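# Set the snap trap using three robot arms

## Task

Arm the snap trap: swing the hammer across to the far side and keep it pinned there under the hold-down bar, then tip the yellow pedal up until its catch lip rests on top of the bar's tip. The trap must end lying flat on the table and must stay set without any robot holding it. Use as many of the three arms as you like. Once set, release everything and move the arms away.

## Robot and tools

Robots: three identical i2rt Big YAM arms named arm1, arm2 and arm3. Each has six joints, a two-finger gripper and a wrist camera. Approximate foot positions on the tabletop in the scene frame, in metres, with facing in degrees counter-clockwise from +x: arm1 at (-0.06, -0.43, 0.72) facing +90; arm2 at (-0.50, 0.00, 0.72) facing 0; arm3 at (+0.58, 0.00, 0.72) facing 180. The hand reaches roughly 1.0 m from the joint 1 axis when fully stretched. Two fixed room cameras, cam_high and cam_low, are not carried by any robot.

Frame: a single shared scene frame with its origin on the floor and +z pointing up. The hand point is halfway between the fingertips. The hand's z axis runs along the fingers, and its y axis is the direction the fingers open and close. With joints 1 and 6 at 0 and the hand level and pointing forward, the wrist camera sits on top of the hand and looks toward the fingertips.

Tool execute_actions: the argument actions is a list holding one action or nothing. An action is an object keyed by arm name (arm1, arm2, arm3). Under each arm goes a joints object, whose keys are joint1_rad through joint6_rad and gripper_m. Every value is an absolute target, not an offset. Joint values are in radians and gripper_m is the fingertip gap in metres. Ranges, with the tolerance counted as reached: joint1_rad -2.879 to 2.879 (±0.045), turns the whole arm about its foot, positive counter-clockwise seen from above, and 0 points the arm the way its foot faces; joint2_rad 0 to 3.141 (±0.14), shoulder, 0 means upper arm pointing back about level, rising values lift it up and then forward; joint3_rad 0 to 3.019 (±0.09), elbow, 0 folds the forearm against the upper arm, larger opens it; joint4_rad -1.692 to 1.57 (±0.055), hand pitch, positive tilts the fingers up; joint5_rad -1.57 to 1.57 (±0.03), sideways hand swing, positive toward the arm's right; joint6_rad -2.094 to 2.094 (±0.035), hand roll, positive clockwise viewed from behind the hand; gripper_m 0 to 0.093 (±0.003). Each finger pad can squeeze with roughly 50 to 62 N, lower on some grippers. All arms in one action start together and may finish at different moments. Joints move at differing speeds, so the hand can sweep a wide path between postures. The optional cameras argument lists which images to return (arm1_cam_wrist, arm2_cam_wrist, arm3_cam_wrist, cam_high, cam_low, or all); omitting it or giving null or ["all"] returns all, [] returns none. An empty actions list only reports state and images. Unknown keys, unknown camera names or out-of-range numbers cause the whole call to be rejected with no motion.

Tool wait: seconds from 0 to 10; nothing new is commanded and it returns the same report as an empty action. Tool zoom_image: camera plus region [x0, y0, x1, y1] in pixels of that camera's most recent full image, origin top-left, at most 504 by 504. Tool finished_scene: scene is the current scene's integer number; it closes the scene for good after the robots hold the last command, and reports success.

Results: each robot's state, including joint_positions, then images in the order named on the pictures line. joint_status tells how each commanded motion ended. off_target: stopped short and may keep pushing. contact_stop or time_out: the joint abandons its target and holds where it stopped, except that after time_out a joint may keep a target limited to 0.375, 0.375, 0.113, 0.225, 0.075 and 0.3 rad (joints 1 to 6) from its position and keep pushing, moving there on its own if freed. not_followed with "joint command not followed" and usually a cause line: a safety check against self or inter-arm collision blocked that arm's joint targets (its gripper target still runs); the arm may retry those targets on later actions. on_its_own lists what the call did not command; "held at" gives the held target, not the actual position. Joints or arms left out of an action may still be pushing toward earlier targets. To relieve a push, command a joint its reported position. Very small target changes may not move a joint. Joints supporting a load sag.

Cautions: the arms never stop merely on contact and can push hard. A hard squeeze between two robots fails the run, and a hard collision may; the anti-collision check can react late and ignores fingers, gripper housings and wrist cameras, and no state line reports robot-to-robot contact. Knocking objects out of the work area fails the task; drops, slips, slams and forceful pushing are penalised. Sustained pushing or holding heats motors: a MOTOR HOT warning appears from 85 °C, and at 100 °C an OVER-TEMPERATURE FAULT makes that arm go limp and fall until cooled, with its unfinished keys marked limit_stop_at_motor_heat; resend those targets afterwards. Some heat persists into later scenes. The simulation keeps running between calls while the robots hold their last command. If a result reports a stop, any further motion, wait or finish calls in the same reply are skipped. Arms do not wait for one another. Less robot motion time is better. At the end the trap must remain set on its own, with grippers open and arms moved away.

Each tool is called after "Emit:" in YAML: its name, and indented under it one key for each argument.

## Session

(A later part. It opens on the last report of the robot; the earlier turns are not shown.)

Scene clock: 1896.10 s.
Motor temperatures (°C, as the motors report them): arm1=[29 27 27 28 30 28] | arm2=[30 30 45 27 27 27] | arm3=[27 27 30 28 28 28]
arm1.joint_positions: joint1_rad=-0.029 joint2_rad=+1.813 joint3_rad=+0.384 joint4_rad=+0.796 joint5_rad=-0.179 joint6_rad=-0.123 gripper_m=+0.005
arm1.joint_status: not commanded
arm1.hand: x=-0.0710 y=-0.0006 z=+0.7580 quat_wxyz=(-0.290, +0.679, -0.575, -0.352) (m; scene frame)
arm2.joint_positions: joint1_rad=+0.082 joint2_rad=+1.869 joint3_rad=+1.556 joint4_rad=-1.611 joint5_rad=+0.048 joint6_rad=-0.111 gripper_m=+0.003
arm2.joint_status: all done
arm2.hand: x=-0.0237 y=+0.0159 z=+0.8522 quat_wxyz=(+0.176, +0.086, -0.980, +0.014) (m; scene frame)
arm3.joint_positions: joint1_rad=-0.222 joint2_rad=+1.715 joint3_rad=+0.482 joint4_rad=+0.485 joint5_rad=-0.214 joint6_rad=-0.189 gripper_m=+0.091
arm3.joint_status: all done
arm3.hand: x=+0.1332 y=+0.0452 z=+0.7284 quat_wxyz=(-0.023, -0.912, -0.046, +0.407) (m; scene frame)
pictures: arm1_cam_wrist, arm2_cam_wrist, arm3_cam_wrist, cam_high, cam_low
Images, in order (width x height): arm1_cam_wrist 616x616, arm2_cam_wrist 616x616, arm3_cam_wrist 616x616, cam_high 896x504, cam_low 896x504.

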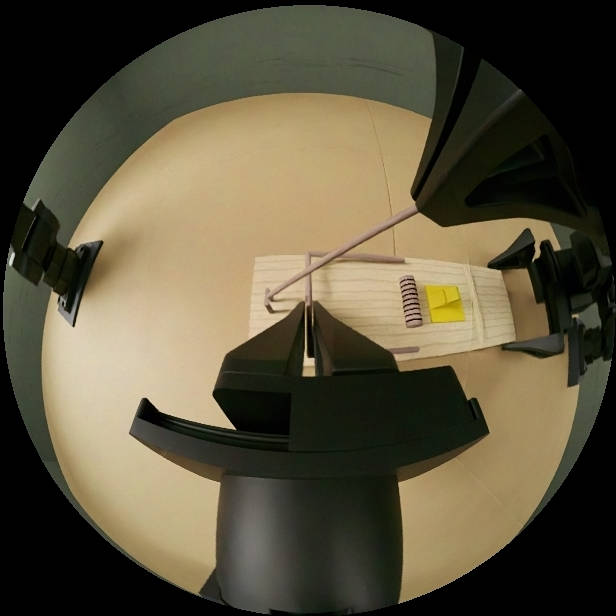

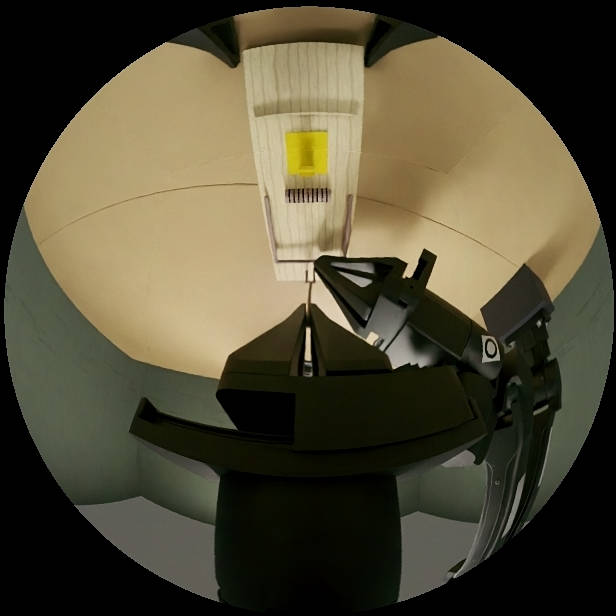

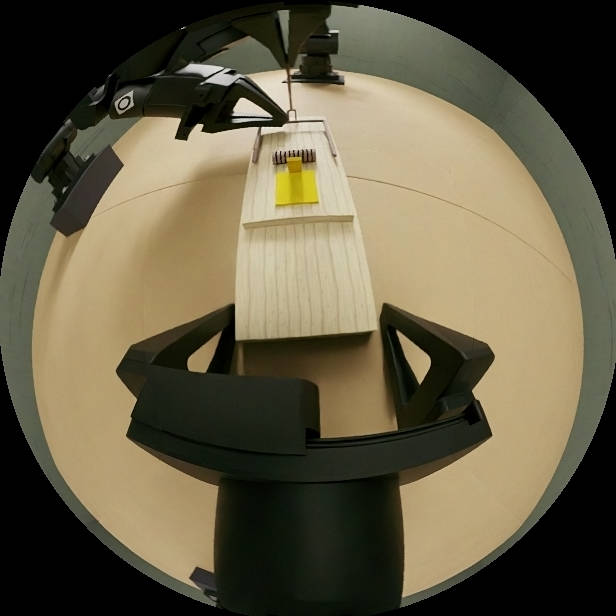

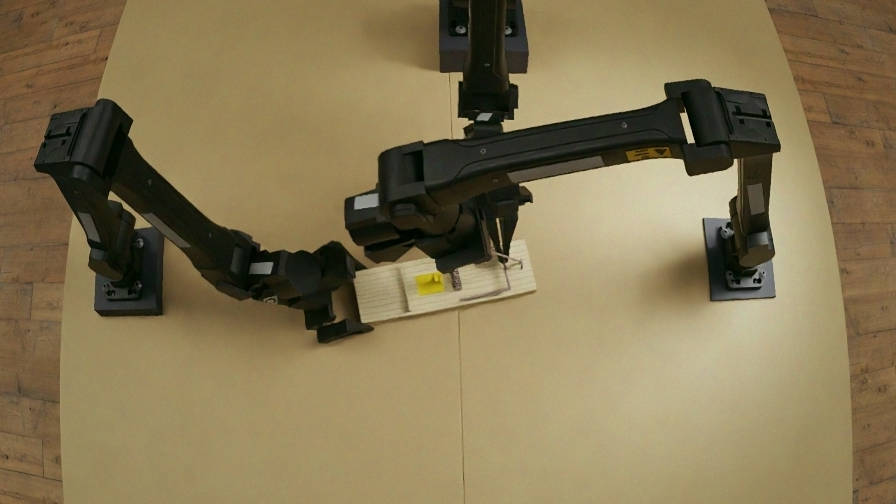

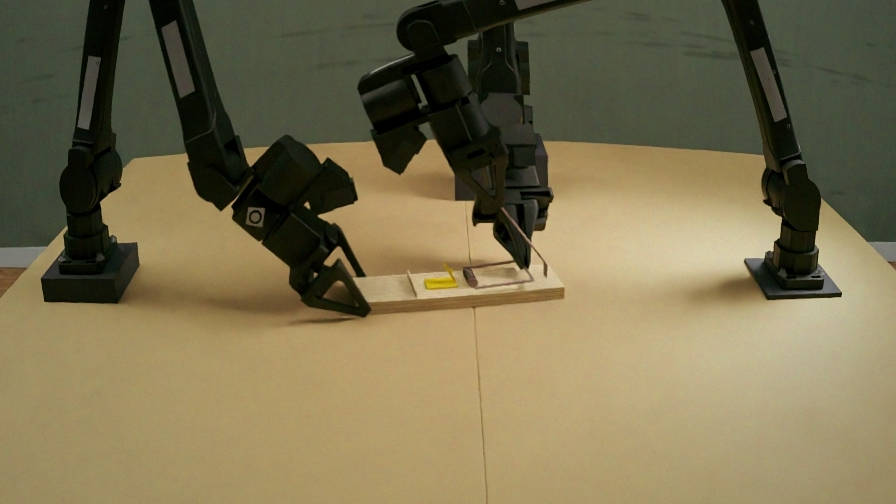

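Emit:
execute_actions:
  actions:
    - {"arm2":{"joints":{"joint1_rad":0.091,"joint2_rad":1.990,"joint3_rad":1.636,"joint4_rad":-1.500,"joint5_rad":0.040}},"arm3":{"joints":{"joint1_rad":-0.234,"joint2_rad":1.475,"joint3_rad":0.25,"joint4_rad":0.49}}}

Scene clock: 1975.90 s.
Motor temperatures (°C, as the motors report them): arm1=[29 27 27 28 30 28] | arm2=[30 31 45 27 27 27] | arm3=[27 27 30 28 27 29]
arm1.joint_positions: joint1_rad=-0.029 joint2_rad=+1.813 joint3_rad=+0.383 joint4_rad=+0.796 joint5_rad=-0.182 joint6_rad=-0.123 gripper_m=+0.005
arm1.joint_status: not commanded
arm1.hand: x=-0.0716 y=-0.0009 z=+0.7578 quat_wxyz=(-0.289, +0.680, -0.574, -0.353) (m; scene frame)
arm2.joint_positions: joint1_rad=+0.086 joint2_rad=+1.963 joint3_rad=+1.592 joint4_rad=-1.507 joint5_rad=+0.040 joint6_rad=-0.111 gripper_m=+0.003
arm2.joint_status: all done
arm2.hand: x=+0.0107 y=+0.0219 z=+0.8097 quat_wxyz=(+0.153, +0.087, -0.984, +0.011) (m; scene frame)
arm3.joint_positions: joint1_rad=-0.222 joint2_rad=+1.487 joint3_rad=+0.238 joint4_rad=+0.495 joint5_rad=-0.211 joint6_rad=-0.196 gripper_m=+0.091
arm3.joint_status: all done
arm3.hand: x=+0.2244 y=+0.0290 z=+0.7435 quat_wxyz=(-0.021, -0.913, -0.049, +0.404) (m; scene frame)
pictures: arm1_cam_wrist, arm2_cam_wrist, arm3_cam_wrist, cam_high, cam_low
Images, in order (width x height): arm1_cam_wrist 616x616, arm2_cam_wrist 616x616, arm3_cam_wrist 616x616, cam_high 896x504, cam_low 896x504.

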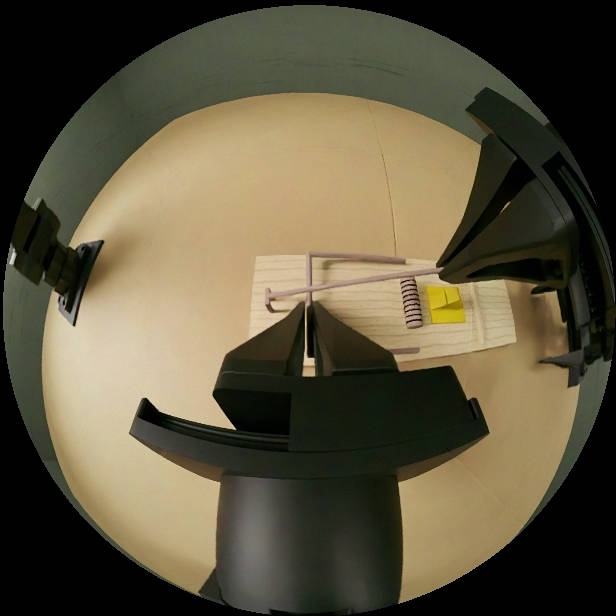

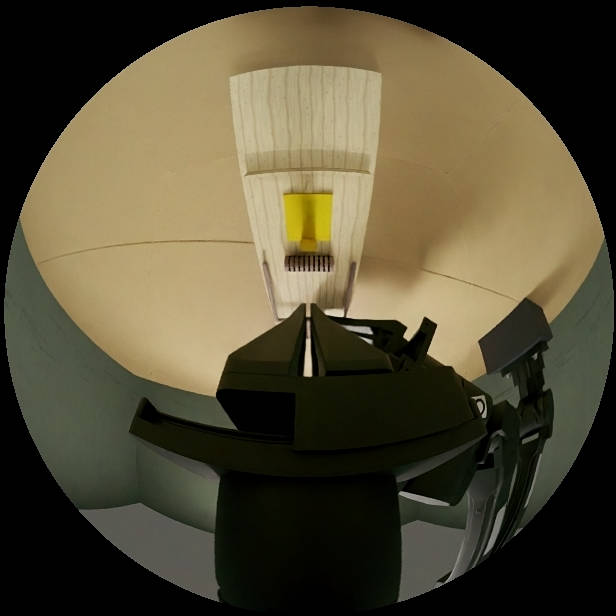

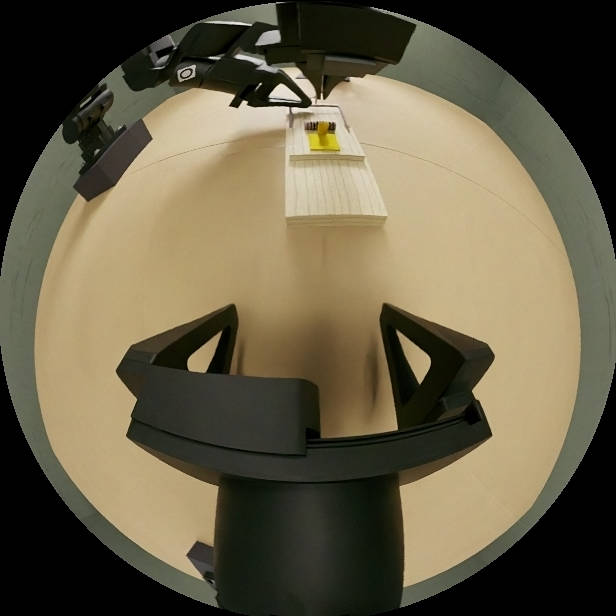

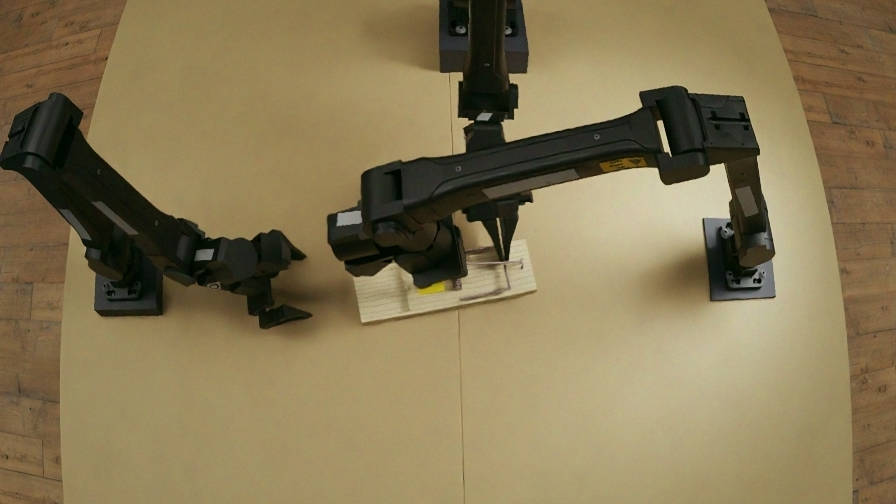

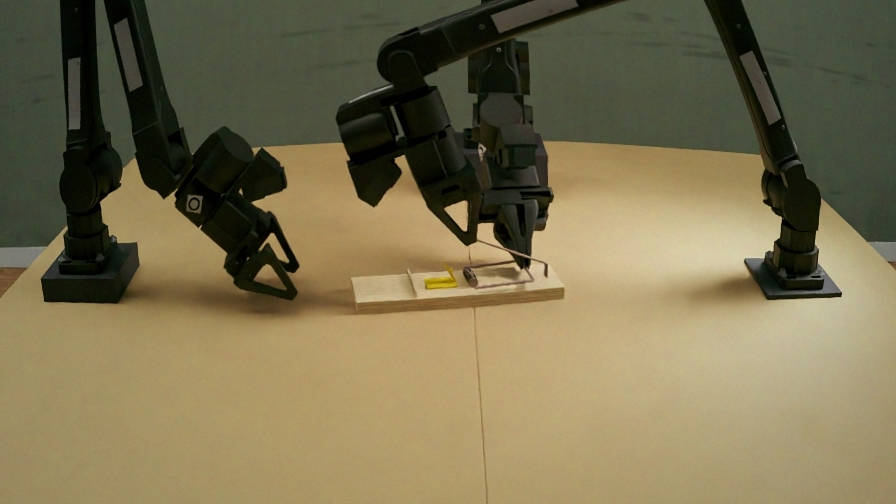

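Emit:
zoom_image:
  camera: "cam_low"
  region: [410, 190, 570, 300]

Emit:
zoom_image:
  camera: "arm1_cam_wrist"
  region: [380, 220, 500, 330]

Emit:
zoom_image:
  camera: "arm2_cam_wrist"
  region: [270, 230, 350, 380]

Region (410, 190, 570, 300) of cam_low's 896x504 image, scaled by 3.150, with more detail than that image has; it fills the top 346 rows of this view, and the rest is white.

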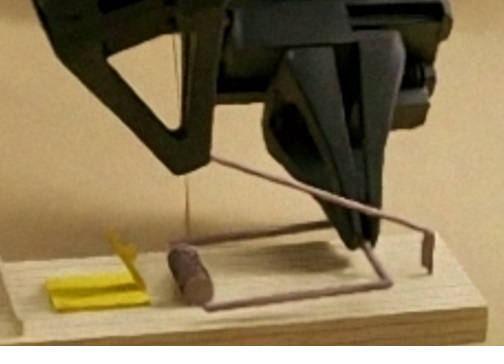

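Region (380, 220, 500, 330) of arm1_cam_wrist's 616x616 image, scaled by 4.200, with more detail than that image has; it fills the top 462 rows of this view, and the rest is white.

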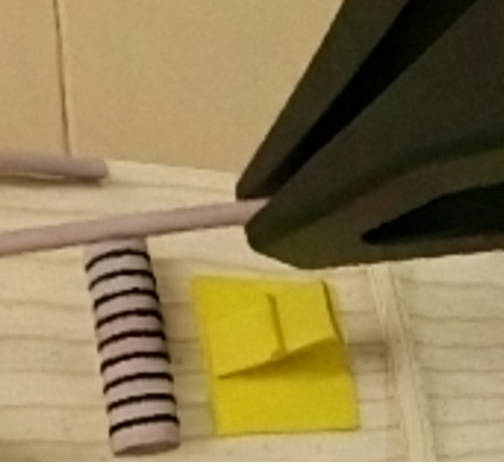

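Region (270, 230, 350, 380) of arm2_cam_wrist's 616x616 image, scaled by 3.360, with more detail than that image has; it fills the left 269 columns of this view, and the rest is white.

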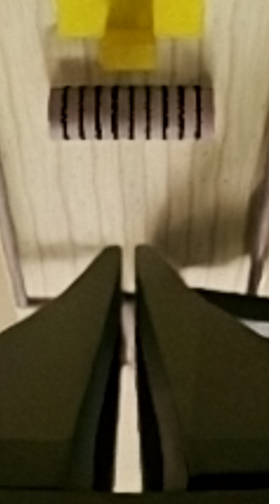

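Emit:
execute_actions:
  actions:
    - {"arm2":{"joints":{"joint2_rad":2.054,"joint4_rad":-1.435}},"arm3":{"joints":{"gripper_m":0.0}}}

Scene clock: 2026.07 s.
Motor temperatures (°C, as the motors report them): arm1=[29 27 27 28 30 28] | arm2=[30 31 45 27 27 27] | arm3=[27 27 31 28 27 28]
arm1.joint_positions: joint1_rad=-0.029 joint2_rad=+1.813 joint3_rad=+0.383 joint4_rad=+0.796 joint5_rad=-0.182 joint6_rad=-0.123 gripper_m=+0.005
arm1.joint_status: not commanded
arm1.hand: x=-0.0716 y=-0.0009 z=+0.7578 quat_wxyz=(-0.289, +0.680, -0.574, -0.353) (m; scene frame)
arm2.joint_positions: joint1_rad=+0.086 joint2_rad=+2.026 joint3_rad=+1.592 joint4_rad=-1.448 joint5_rad=+0.039 joint6_rad=-0.111 gripper_m=+0.003
arm2.joint_status: all done
arm2.hand: x=+0.0203 y=+0.0228 z=+0.7742 quat_wxyz=(+0.155, +0.087, -0.984, +0.011) (m; scene frame)
arm3.joint_positions: joint1_rad=-0.222 joint2_rad=+1.487 joint3_rad=+0.238 joint4_rad=+0.495 joint5_rad=-0.211 joint6_rad=-0.196 gripper_m=+0.001
arm3.joint_status: all done
arm3.hand: x=+0.2244 y=+0.0290 z=+0.7435 quat_wxyz=(-0.021, -0.913, -0.049, +0.404) (m; scene frame)
pictures: arm1_cam_wrist, arm2_cam_wrist, arm3_cam_wrist, cam_high, cam_low
Images, in order (width x height): arm1_cam_wrist 616x616, arm2_cam_wrist 616x616, arm3_cam_wrist 616x616, cam_high 896x504, cam_low 896x504.

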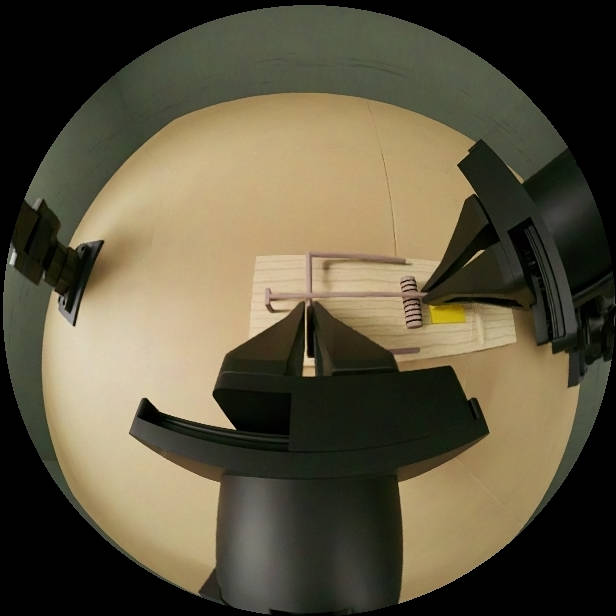

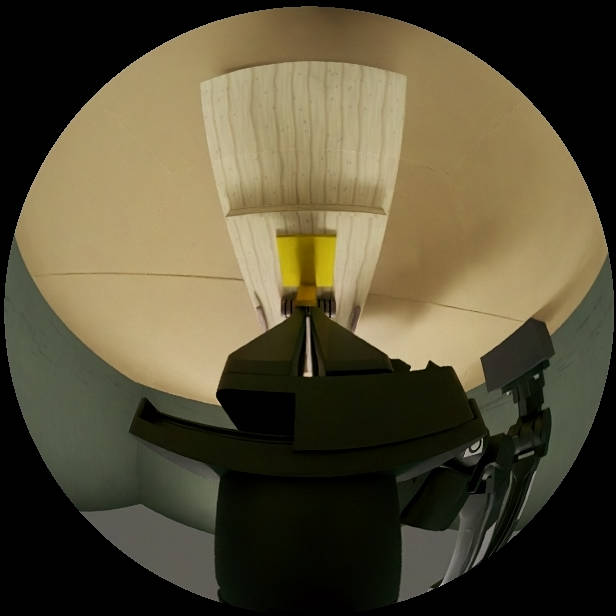

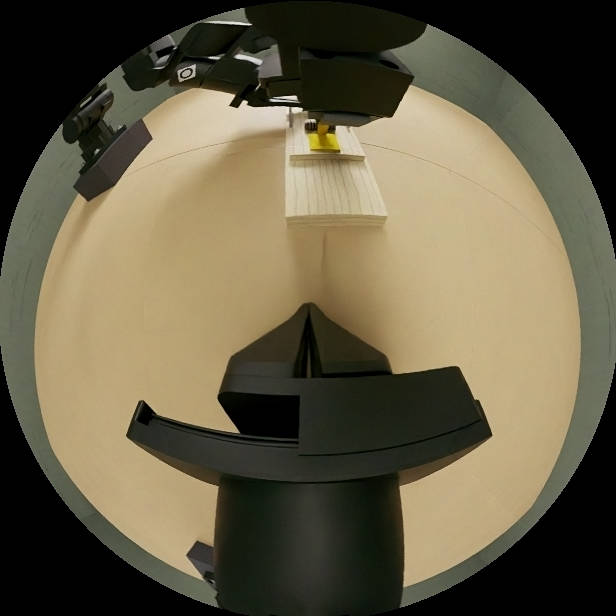

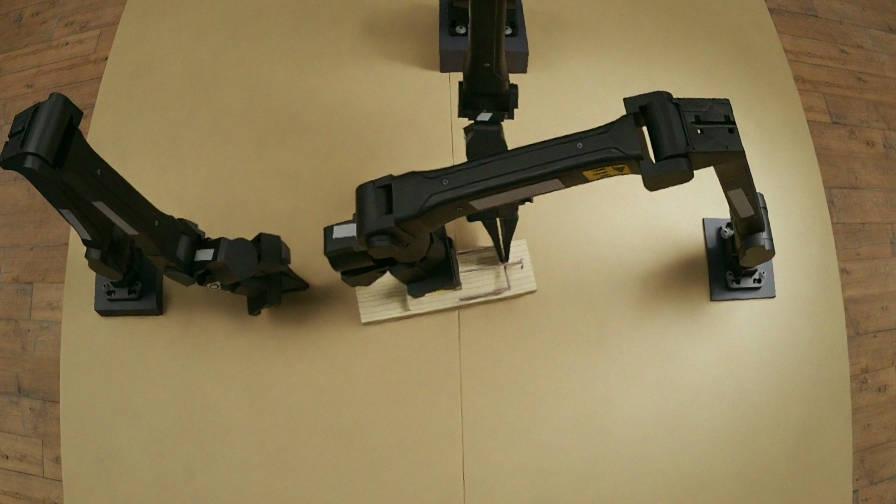

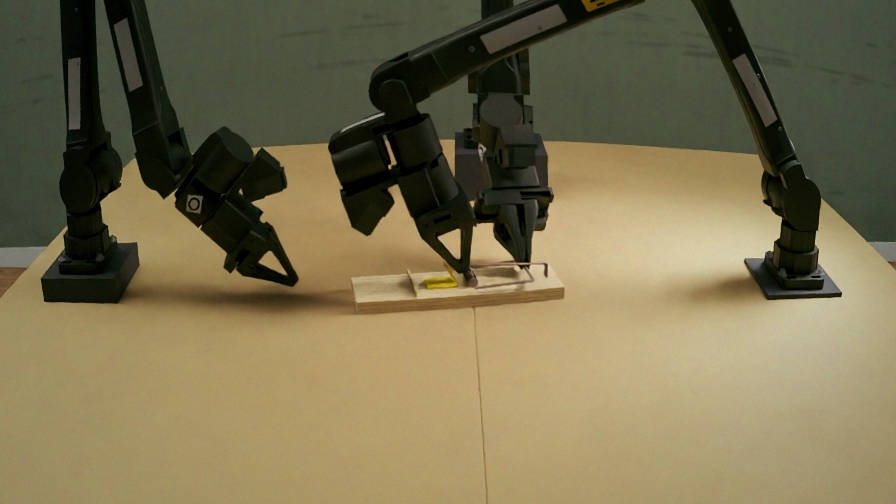

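Emit:
zoom_image:
  camera: "cam_low"
  region: [410, 190, 570, 300]

Emit:
zoom_image:
  camera: "arm1_cam_wrist"
  region: [380, 240, 500, 340]

Emit:
zoom_image:
  camera: "arm2_cam_wrist"
  region: [260, 260, 360, 380]

Region (410, 190, 570, 300) of cam_low's 896x504 image, scaled by 3.150, with more detail than that image has; it fills the top 346 rows of this view, and the rest is white.

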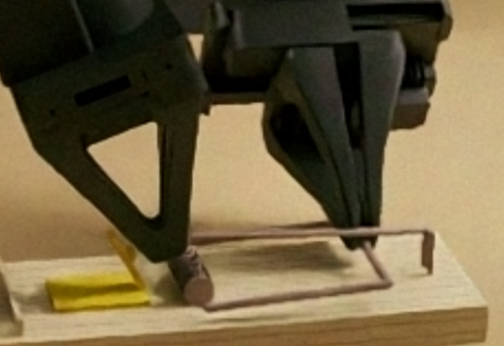

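Region (380, 240, 500, 340) of arm1_cam_wrist's 616x616 image, scaled by 4.200, with more detail than that image has.

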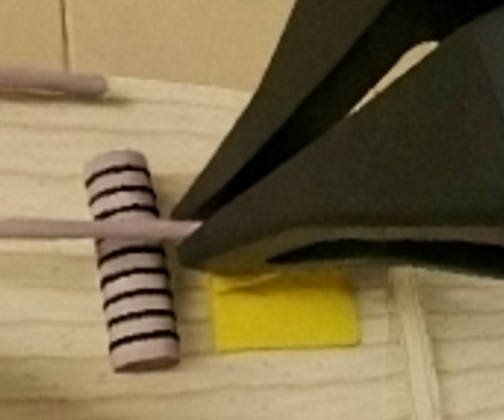

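Region (260, 260, 360, 380) of arm2_cam_wrist's 616x616 image, scaled by 4.200, with more detail than that image has.

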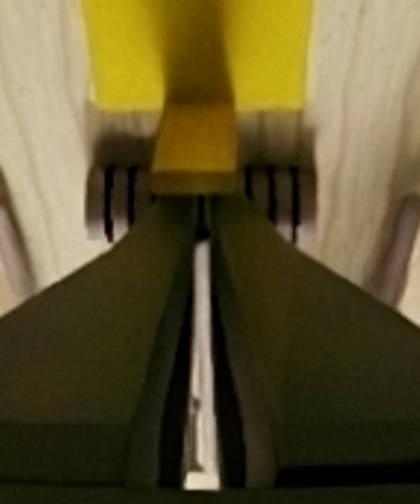

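Emit:
execute_actions:
  actions:
    - {"arm2":{"joints":{"joint2_rad":1.42,"gripper_m":0.007}},"arm3":{"joints":{"joint1_rad":-0.124,"joint2_rad":1.03,"joint4_rad":-0.11,"joint5_rad":-0.108,"joint6_rad":-0.252}}}

Scene clock: 2091.90 s.
Motor temperatures (°C, as the motors report them): arm1=[29 27 27 28 30 28] | arm2=[30 32 46 27 27 27] | arm3=[27 27 32 28 27 28]
arm1.joint_positions: joint1_rad=-0.029 joint2_rad=+1.813 joint3_rad=+0.383 joint4_rad=+0.796 joint5_rad=-0.182 joint6_rad=-0.123 gripper_m=+0.005
arm1.joint_status: not commanded
arm1.hand: x=-0.0716 y=-0.0009 z=+0.7578 quat_wxyz=(-0.289, +0.680, -0.574, -0.353) (m; scene frame)
arm2.joint_positions: joint1_rad=+0.086 joint2_rad=+1.402 joint3_rad=+1.632 joint4_rad=-1.438 joint5_rad=+0.039 joint6_rad=-0.109 gripper_m=+0.007
arm2.joint_status: all done
arm2.hand: x=-0.0162 y=+0.0179 z=+1.1006 quat_wxyz=(-0.180, +0.078, -0.980, +0.020) (m; scene frame)
arm3.joint_positions: joint1_rad=-0.134 joint2_rad=+1.036 joint3_rad=+0.238 joint4_rad=-0.100 joint5_rad=-0.112 joint6_rad=-0.243 gripper_m=+0.001
arm3.joint_status: all done
arm3.hand: x=+0.2730 y=+0.0098 z=+0.7841 quat_wxyz=(+0.003, -0.939, -0.089, +0.331) (m; scene frame)
pictures: arm1_cam_wrist, arm2_cam_wrist, arm3_cam_wrist, cam_high, cam_low
Images, in order (width x height): arm1_cam_wrist 616x616, arm2_cam_wrist 616x616, arm3_cam_wrist 616x616, cam_high 896x504, cam_low 896x504.

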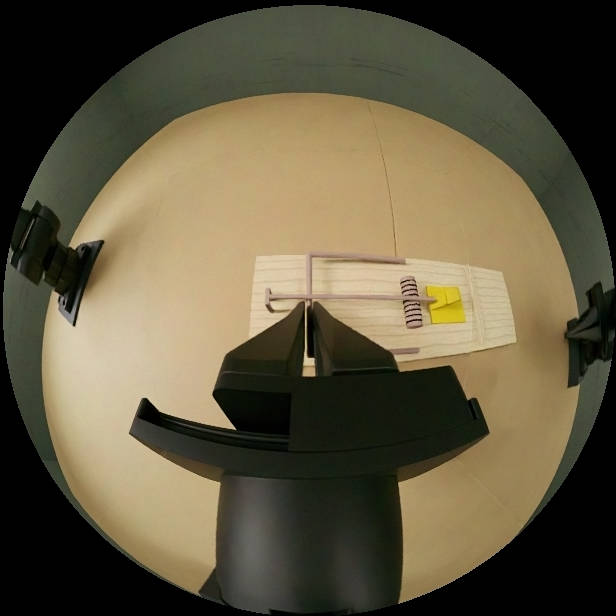

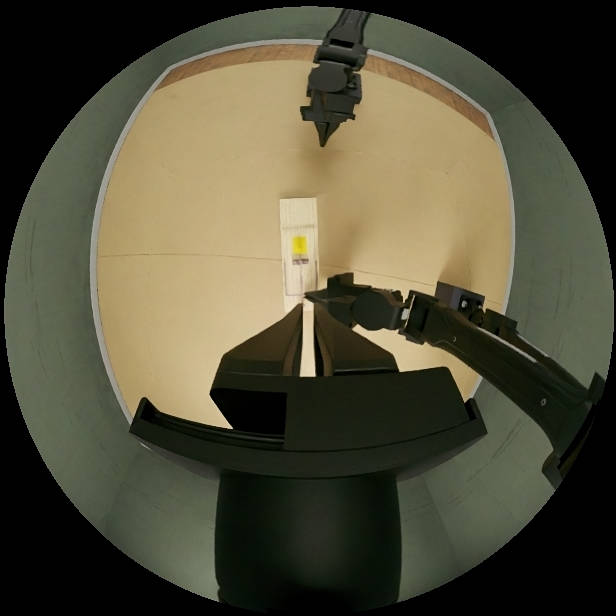

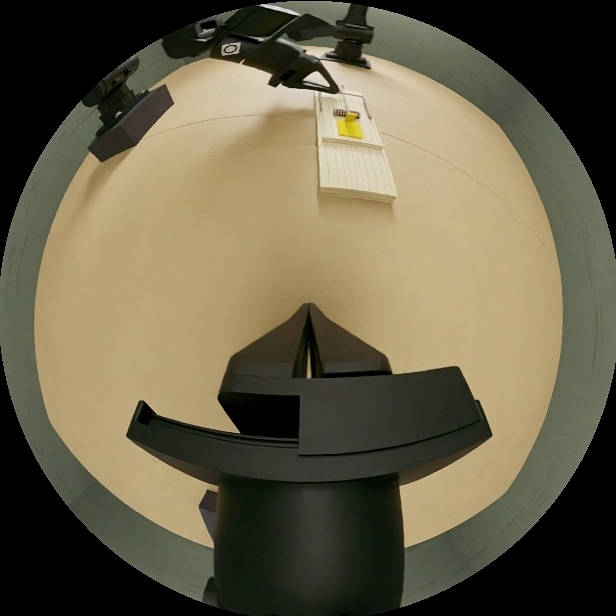

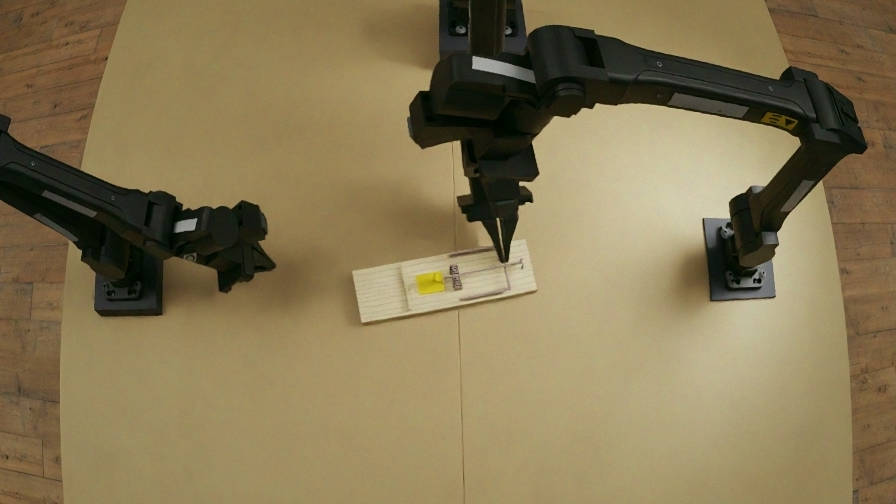

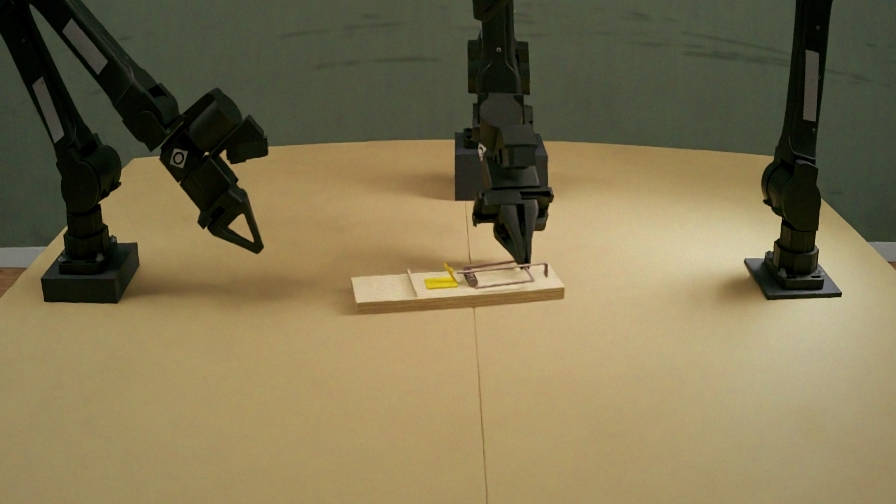

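The bar is laid down. Let me inspect the catch geometry.

Emit:
zoom_image:
  camera: "cam_low"
  region: [415, 250, 495, 300]

Emit:
zoom_image:
  camera: "cam_low"
  region: [410, 190, 570, 300]

Emit:
zoom_image:
  camera: "arm1_cam_wrist"
  region: [390, 260, 490, 340]

Region (415, 250, 495, 300) of cam_low's 896x504 image, scaled by 6.300, with more detail than that image has; it fills the top 315 rows of this view, and the rest is white.

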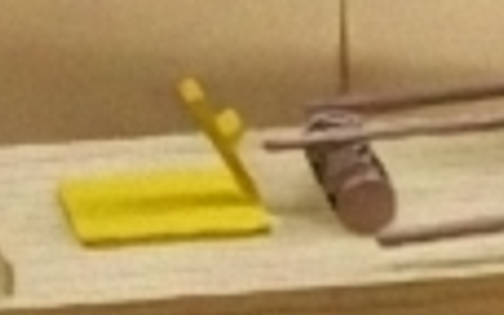

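Region (410, 190, 570, 300) of cam_low's 896x504 image, scaled by 3.150, with more detail than that image has; it fills the top 346 rows of this view, and the rest is white.

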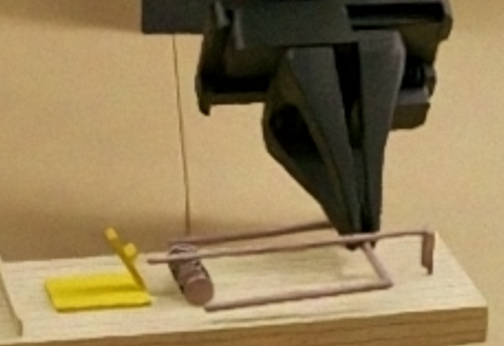

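Region (390, 260, 490, 340) of arm1_cam_wrist's 616x616 image, scaled by 5.040, with more detail than that image has; it fills the top 403 rows of this view, and the rest is white.

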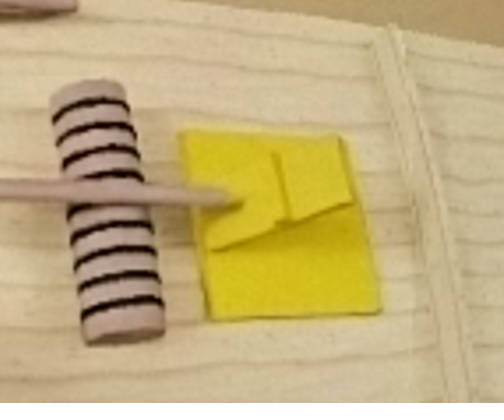

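Emit:
execute_actions:
  actions:
    - {"arm2":{"joints":{"joint1_rad":0.1,"joint2_rad":0.75,"joint3_rad":0.95,"joint4_rad":-1.0}},"arm3":{"joints":{"joint2_rad":1.761,"joint3_rad":1.008,"joint4_rad":-0.395}}}
  cameras: ["arm1_cam_wrist","arm3_cam_wrist","cam_low","cam_high"]

Scene clock: 2116.13 s.
Motor temperatures (°C, as the motors report them): arm1=[29 27 27 28 30 28] | arm2=[30 31 45 27 27 27] | arm3=[27 27 33 28 27 28]
arm1.joint_positions: joint1_rad=-0.029 joint2_rad=+1.813 joint3_rad=+0.383 joint4_rad=+0.796 joint5_rad=-0.182 joint6_rad=-0.123 gripper_m=+0.005
arm1.joint_status: not commanded
arm1.hand: x=-0.0716 y=-0.0009 z=+0.7578 quat_wxyz=(-0.289, +0.680, -0.574, -0.353) (m; scene frame)
arm2.joint_positions: joint1_rad=+0.089 joint2_rad=+0.740 joint3_rad=+0.947 joint4_rad=-1.014 joint5_rad=+0.039 joint6_rad=-0.109 gripper_m=+0.007
arm2.joint_status: all done
arm2.hand: x=-0.1684 y=+0.0103 z=+1.0649 quat_wxyz=(-0.372, +0.070, -0.925, +0.023) (m; scene frame)
arm3.joint_positions: joint1_rad=-0.134 joint2_rad=+1.752 joint3_rad=+0.969 joint4_rad=-0.384 joint5_rad=-0.112 joint6_rad=-0.243 gripper_m=+0.001
arm3.joint_status: all done
arm3.hand: x=+0.0566 y=+0.0301 z=+0.7535 quat_wxyz=(-0.021, -0.975, -0.084, +0.204) (m; scene frame)
pictures: arm1_cam_wrist, arm3_cam_wrist, cam_high, cam_low
Images, in order (width x height): arm1_cam_wrist 616x616, arm3_cam_wrist 616x616, cam_high 896x504, cam_low 896x504.

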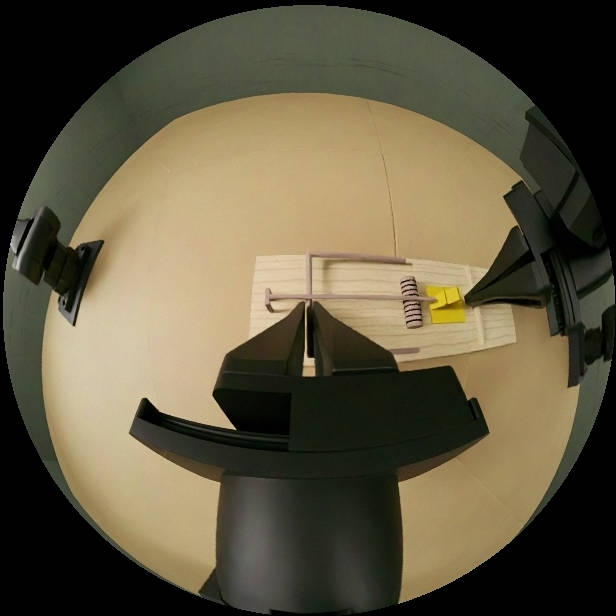

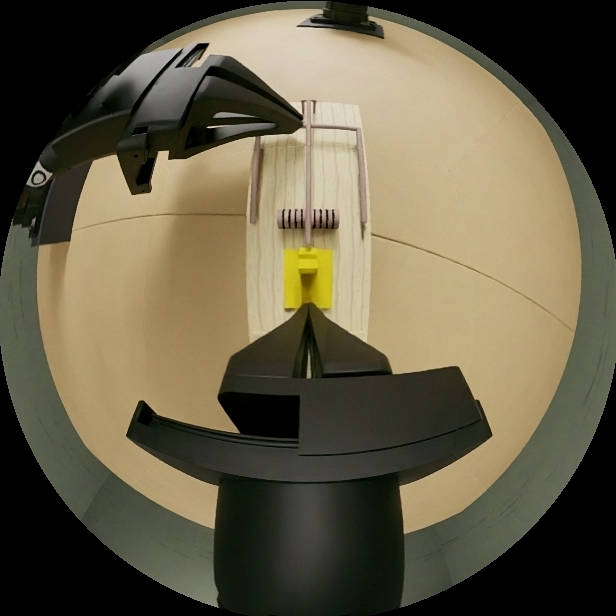

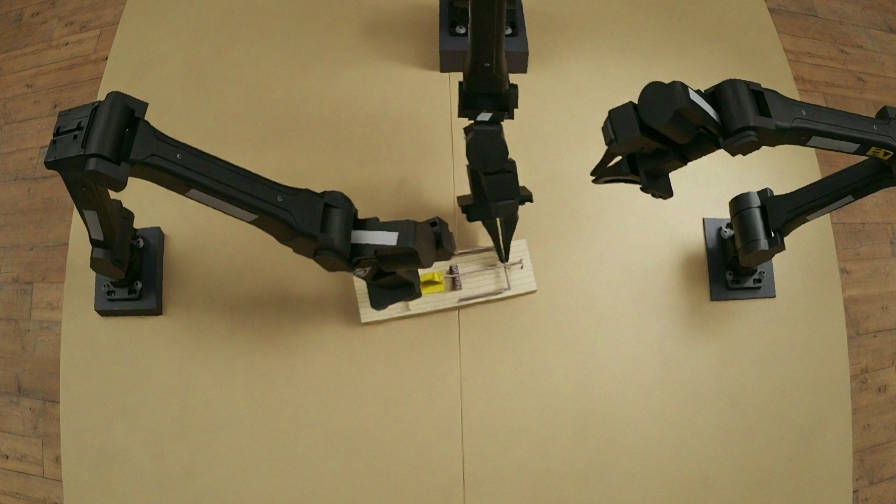

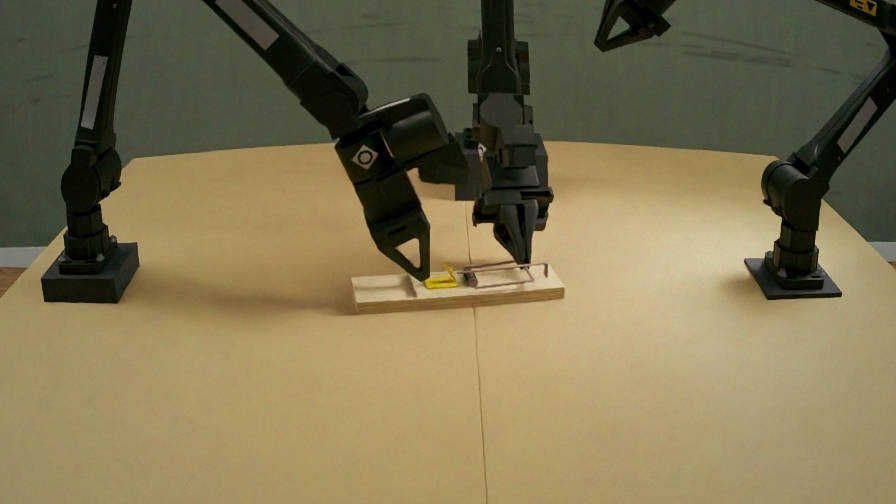

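Emit:
zoom_image:
  camera: "cam_low"
  region: [395, 240, 495, 300]

Emit:
zoom_image:
  camera: "cam_low"
  region: [380, 80, 580, 300]

Region (395, 240, 495, 300) of cam_low's 896x504 image, scaled by 5.040, with more detail than that image has; it fills the top 302 rows of this view, and the rest is white.

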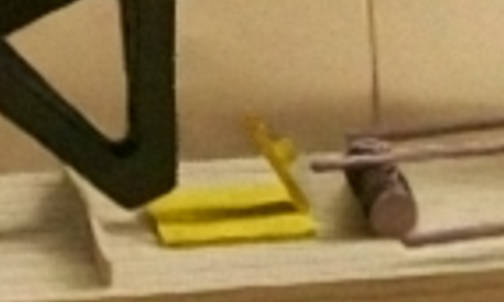

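Region (380, 80, 580, 300) of cam_low's 896x504 image, scaled by 2.291, with more detail than that image has; it fills the left 458 columns of this view, and the rest is white.

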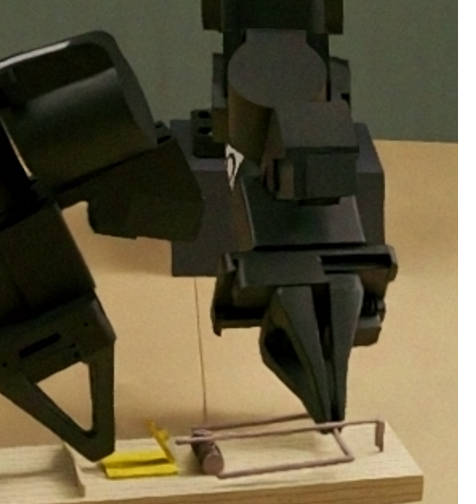

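Emit:
execute_actions:
  actions:
    - {"arm3":{"joints":{"joint1_rad":-0.112,"joint4_rad":-0.232}}}
  cameras: ["arm1_cam_wrist","arm3_cam_wrist","cam_low"]

Emit:
zoom_image:
  camera: "cam_low"
  region: [395, 240, 495, 300]

Emit:
zoom_image:
  camera: "arm1_cam_wrist"
  region: [390, 250, 490, 340]

Scene clock: 2141.30 s.
Motor temperatures (°C, as the motors report them): arm1=[29 27 27 28 30 28] | arm2=[30 31 45 27 27 27] | arm3=[27 28 35 28 27 28]
arm1.joint_positions: joint1_rad=-0.029 joint2_rad=+1.813 joint3_rad=+0.383 joint4_rad=+0.796 joint5_rad=-0.182 joint6_rad=-0.123 gripper_m=+0.005
arm1.joint_status: not commanded
arm1.hand: x=-0.0716 y=-0.0009 z=+0.7578 quat_wxyz=(-0.289, +0.680, -0.574, -0.353) (m; scene frame)
arm2.joint_positions: joint1_rad=+0.089 joint2_rad=+0.740 joint3_rad=+0.947 joint4_rad=-1.014 joint5_rad=+0.039 joint6_rad=-0.109 gripper_m=+0.007
arm2.joint_status: not commanded
arm2.hand: x=-0.1684 y=+0.0103 z=+1.0649 quat_wxyz=(-0.372, +0.070, -0.925, +0.023) (m; scene frame)
arm3.joint_positions: joint1_rad=-0.125 joint2_rad=+1.752 joint3_rad=+0.969 joint4_rad=-0.251 joint5_rad=-0.112 joint6_rad=-0.243 gripper_m=+0.001
arm3.joint_status: all done
arm3.hand: x=+0.0272 y=+0.0282 z=+0.7681 quat_wxyz=(-0.010, -0.959, -0.091, +0.268) (m; scene frame)
pictures: arm1_cam_wrist, arm3_cam_wrist, cam_low
Images, in order (width x height): arm1_cam_wrist 616x616, arm3_cam_wrist 616x616, cam_low 896x504.

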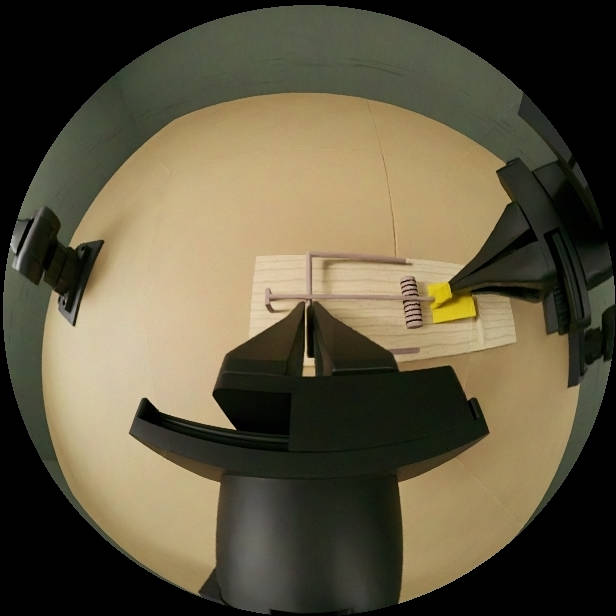

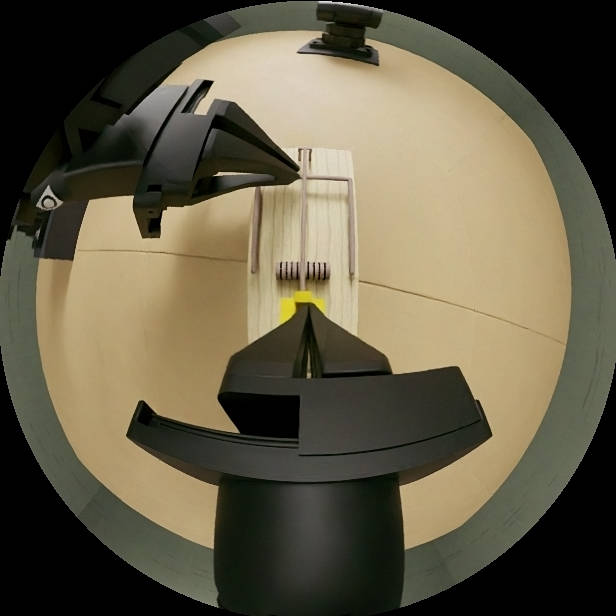

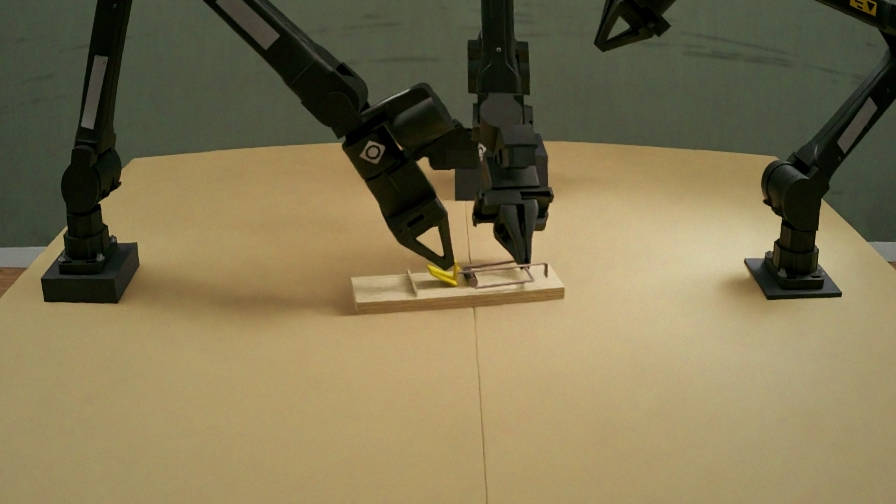

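Region (395, 240, 495, 300) of cam_low's 896x504 image, scaled by 5.040, with more detail than that image has; it fills the top 302 rows of this view, and the rest is white.

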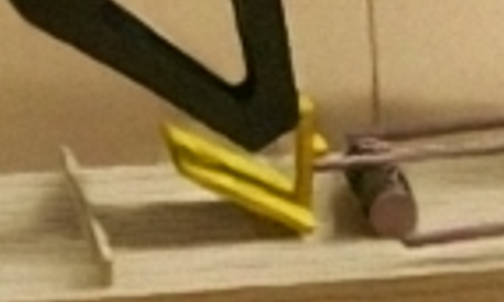

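Region (390, 250, 490, 340) of arm1_cam_wrist's 616x616 image, scaled by 5.040, with more detail than that image has; it fills the top 454 rows of this view, and the rest is white.

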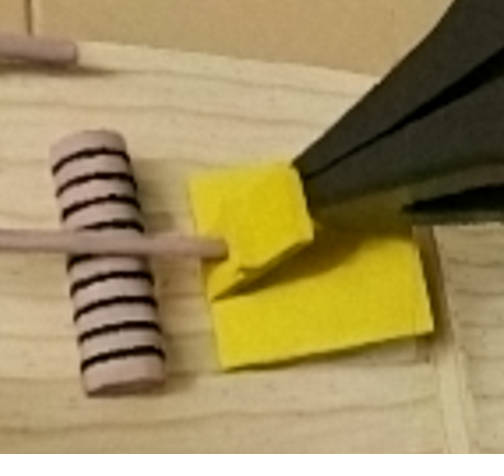

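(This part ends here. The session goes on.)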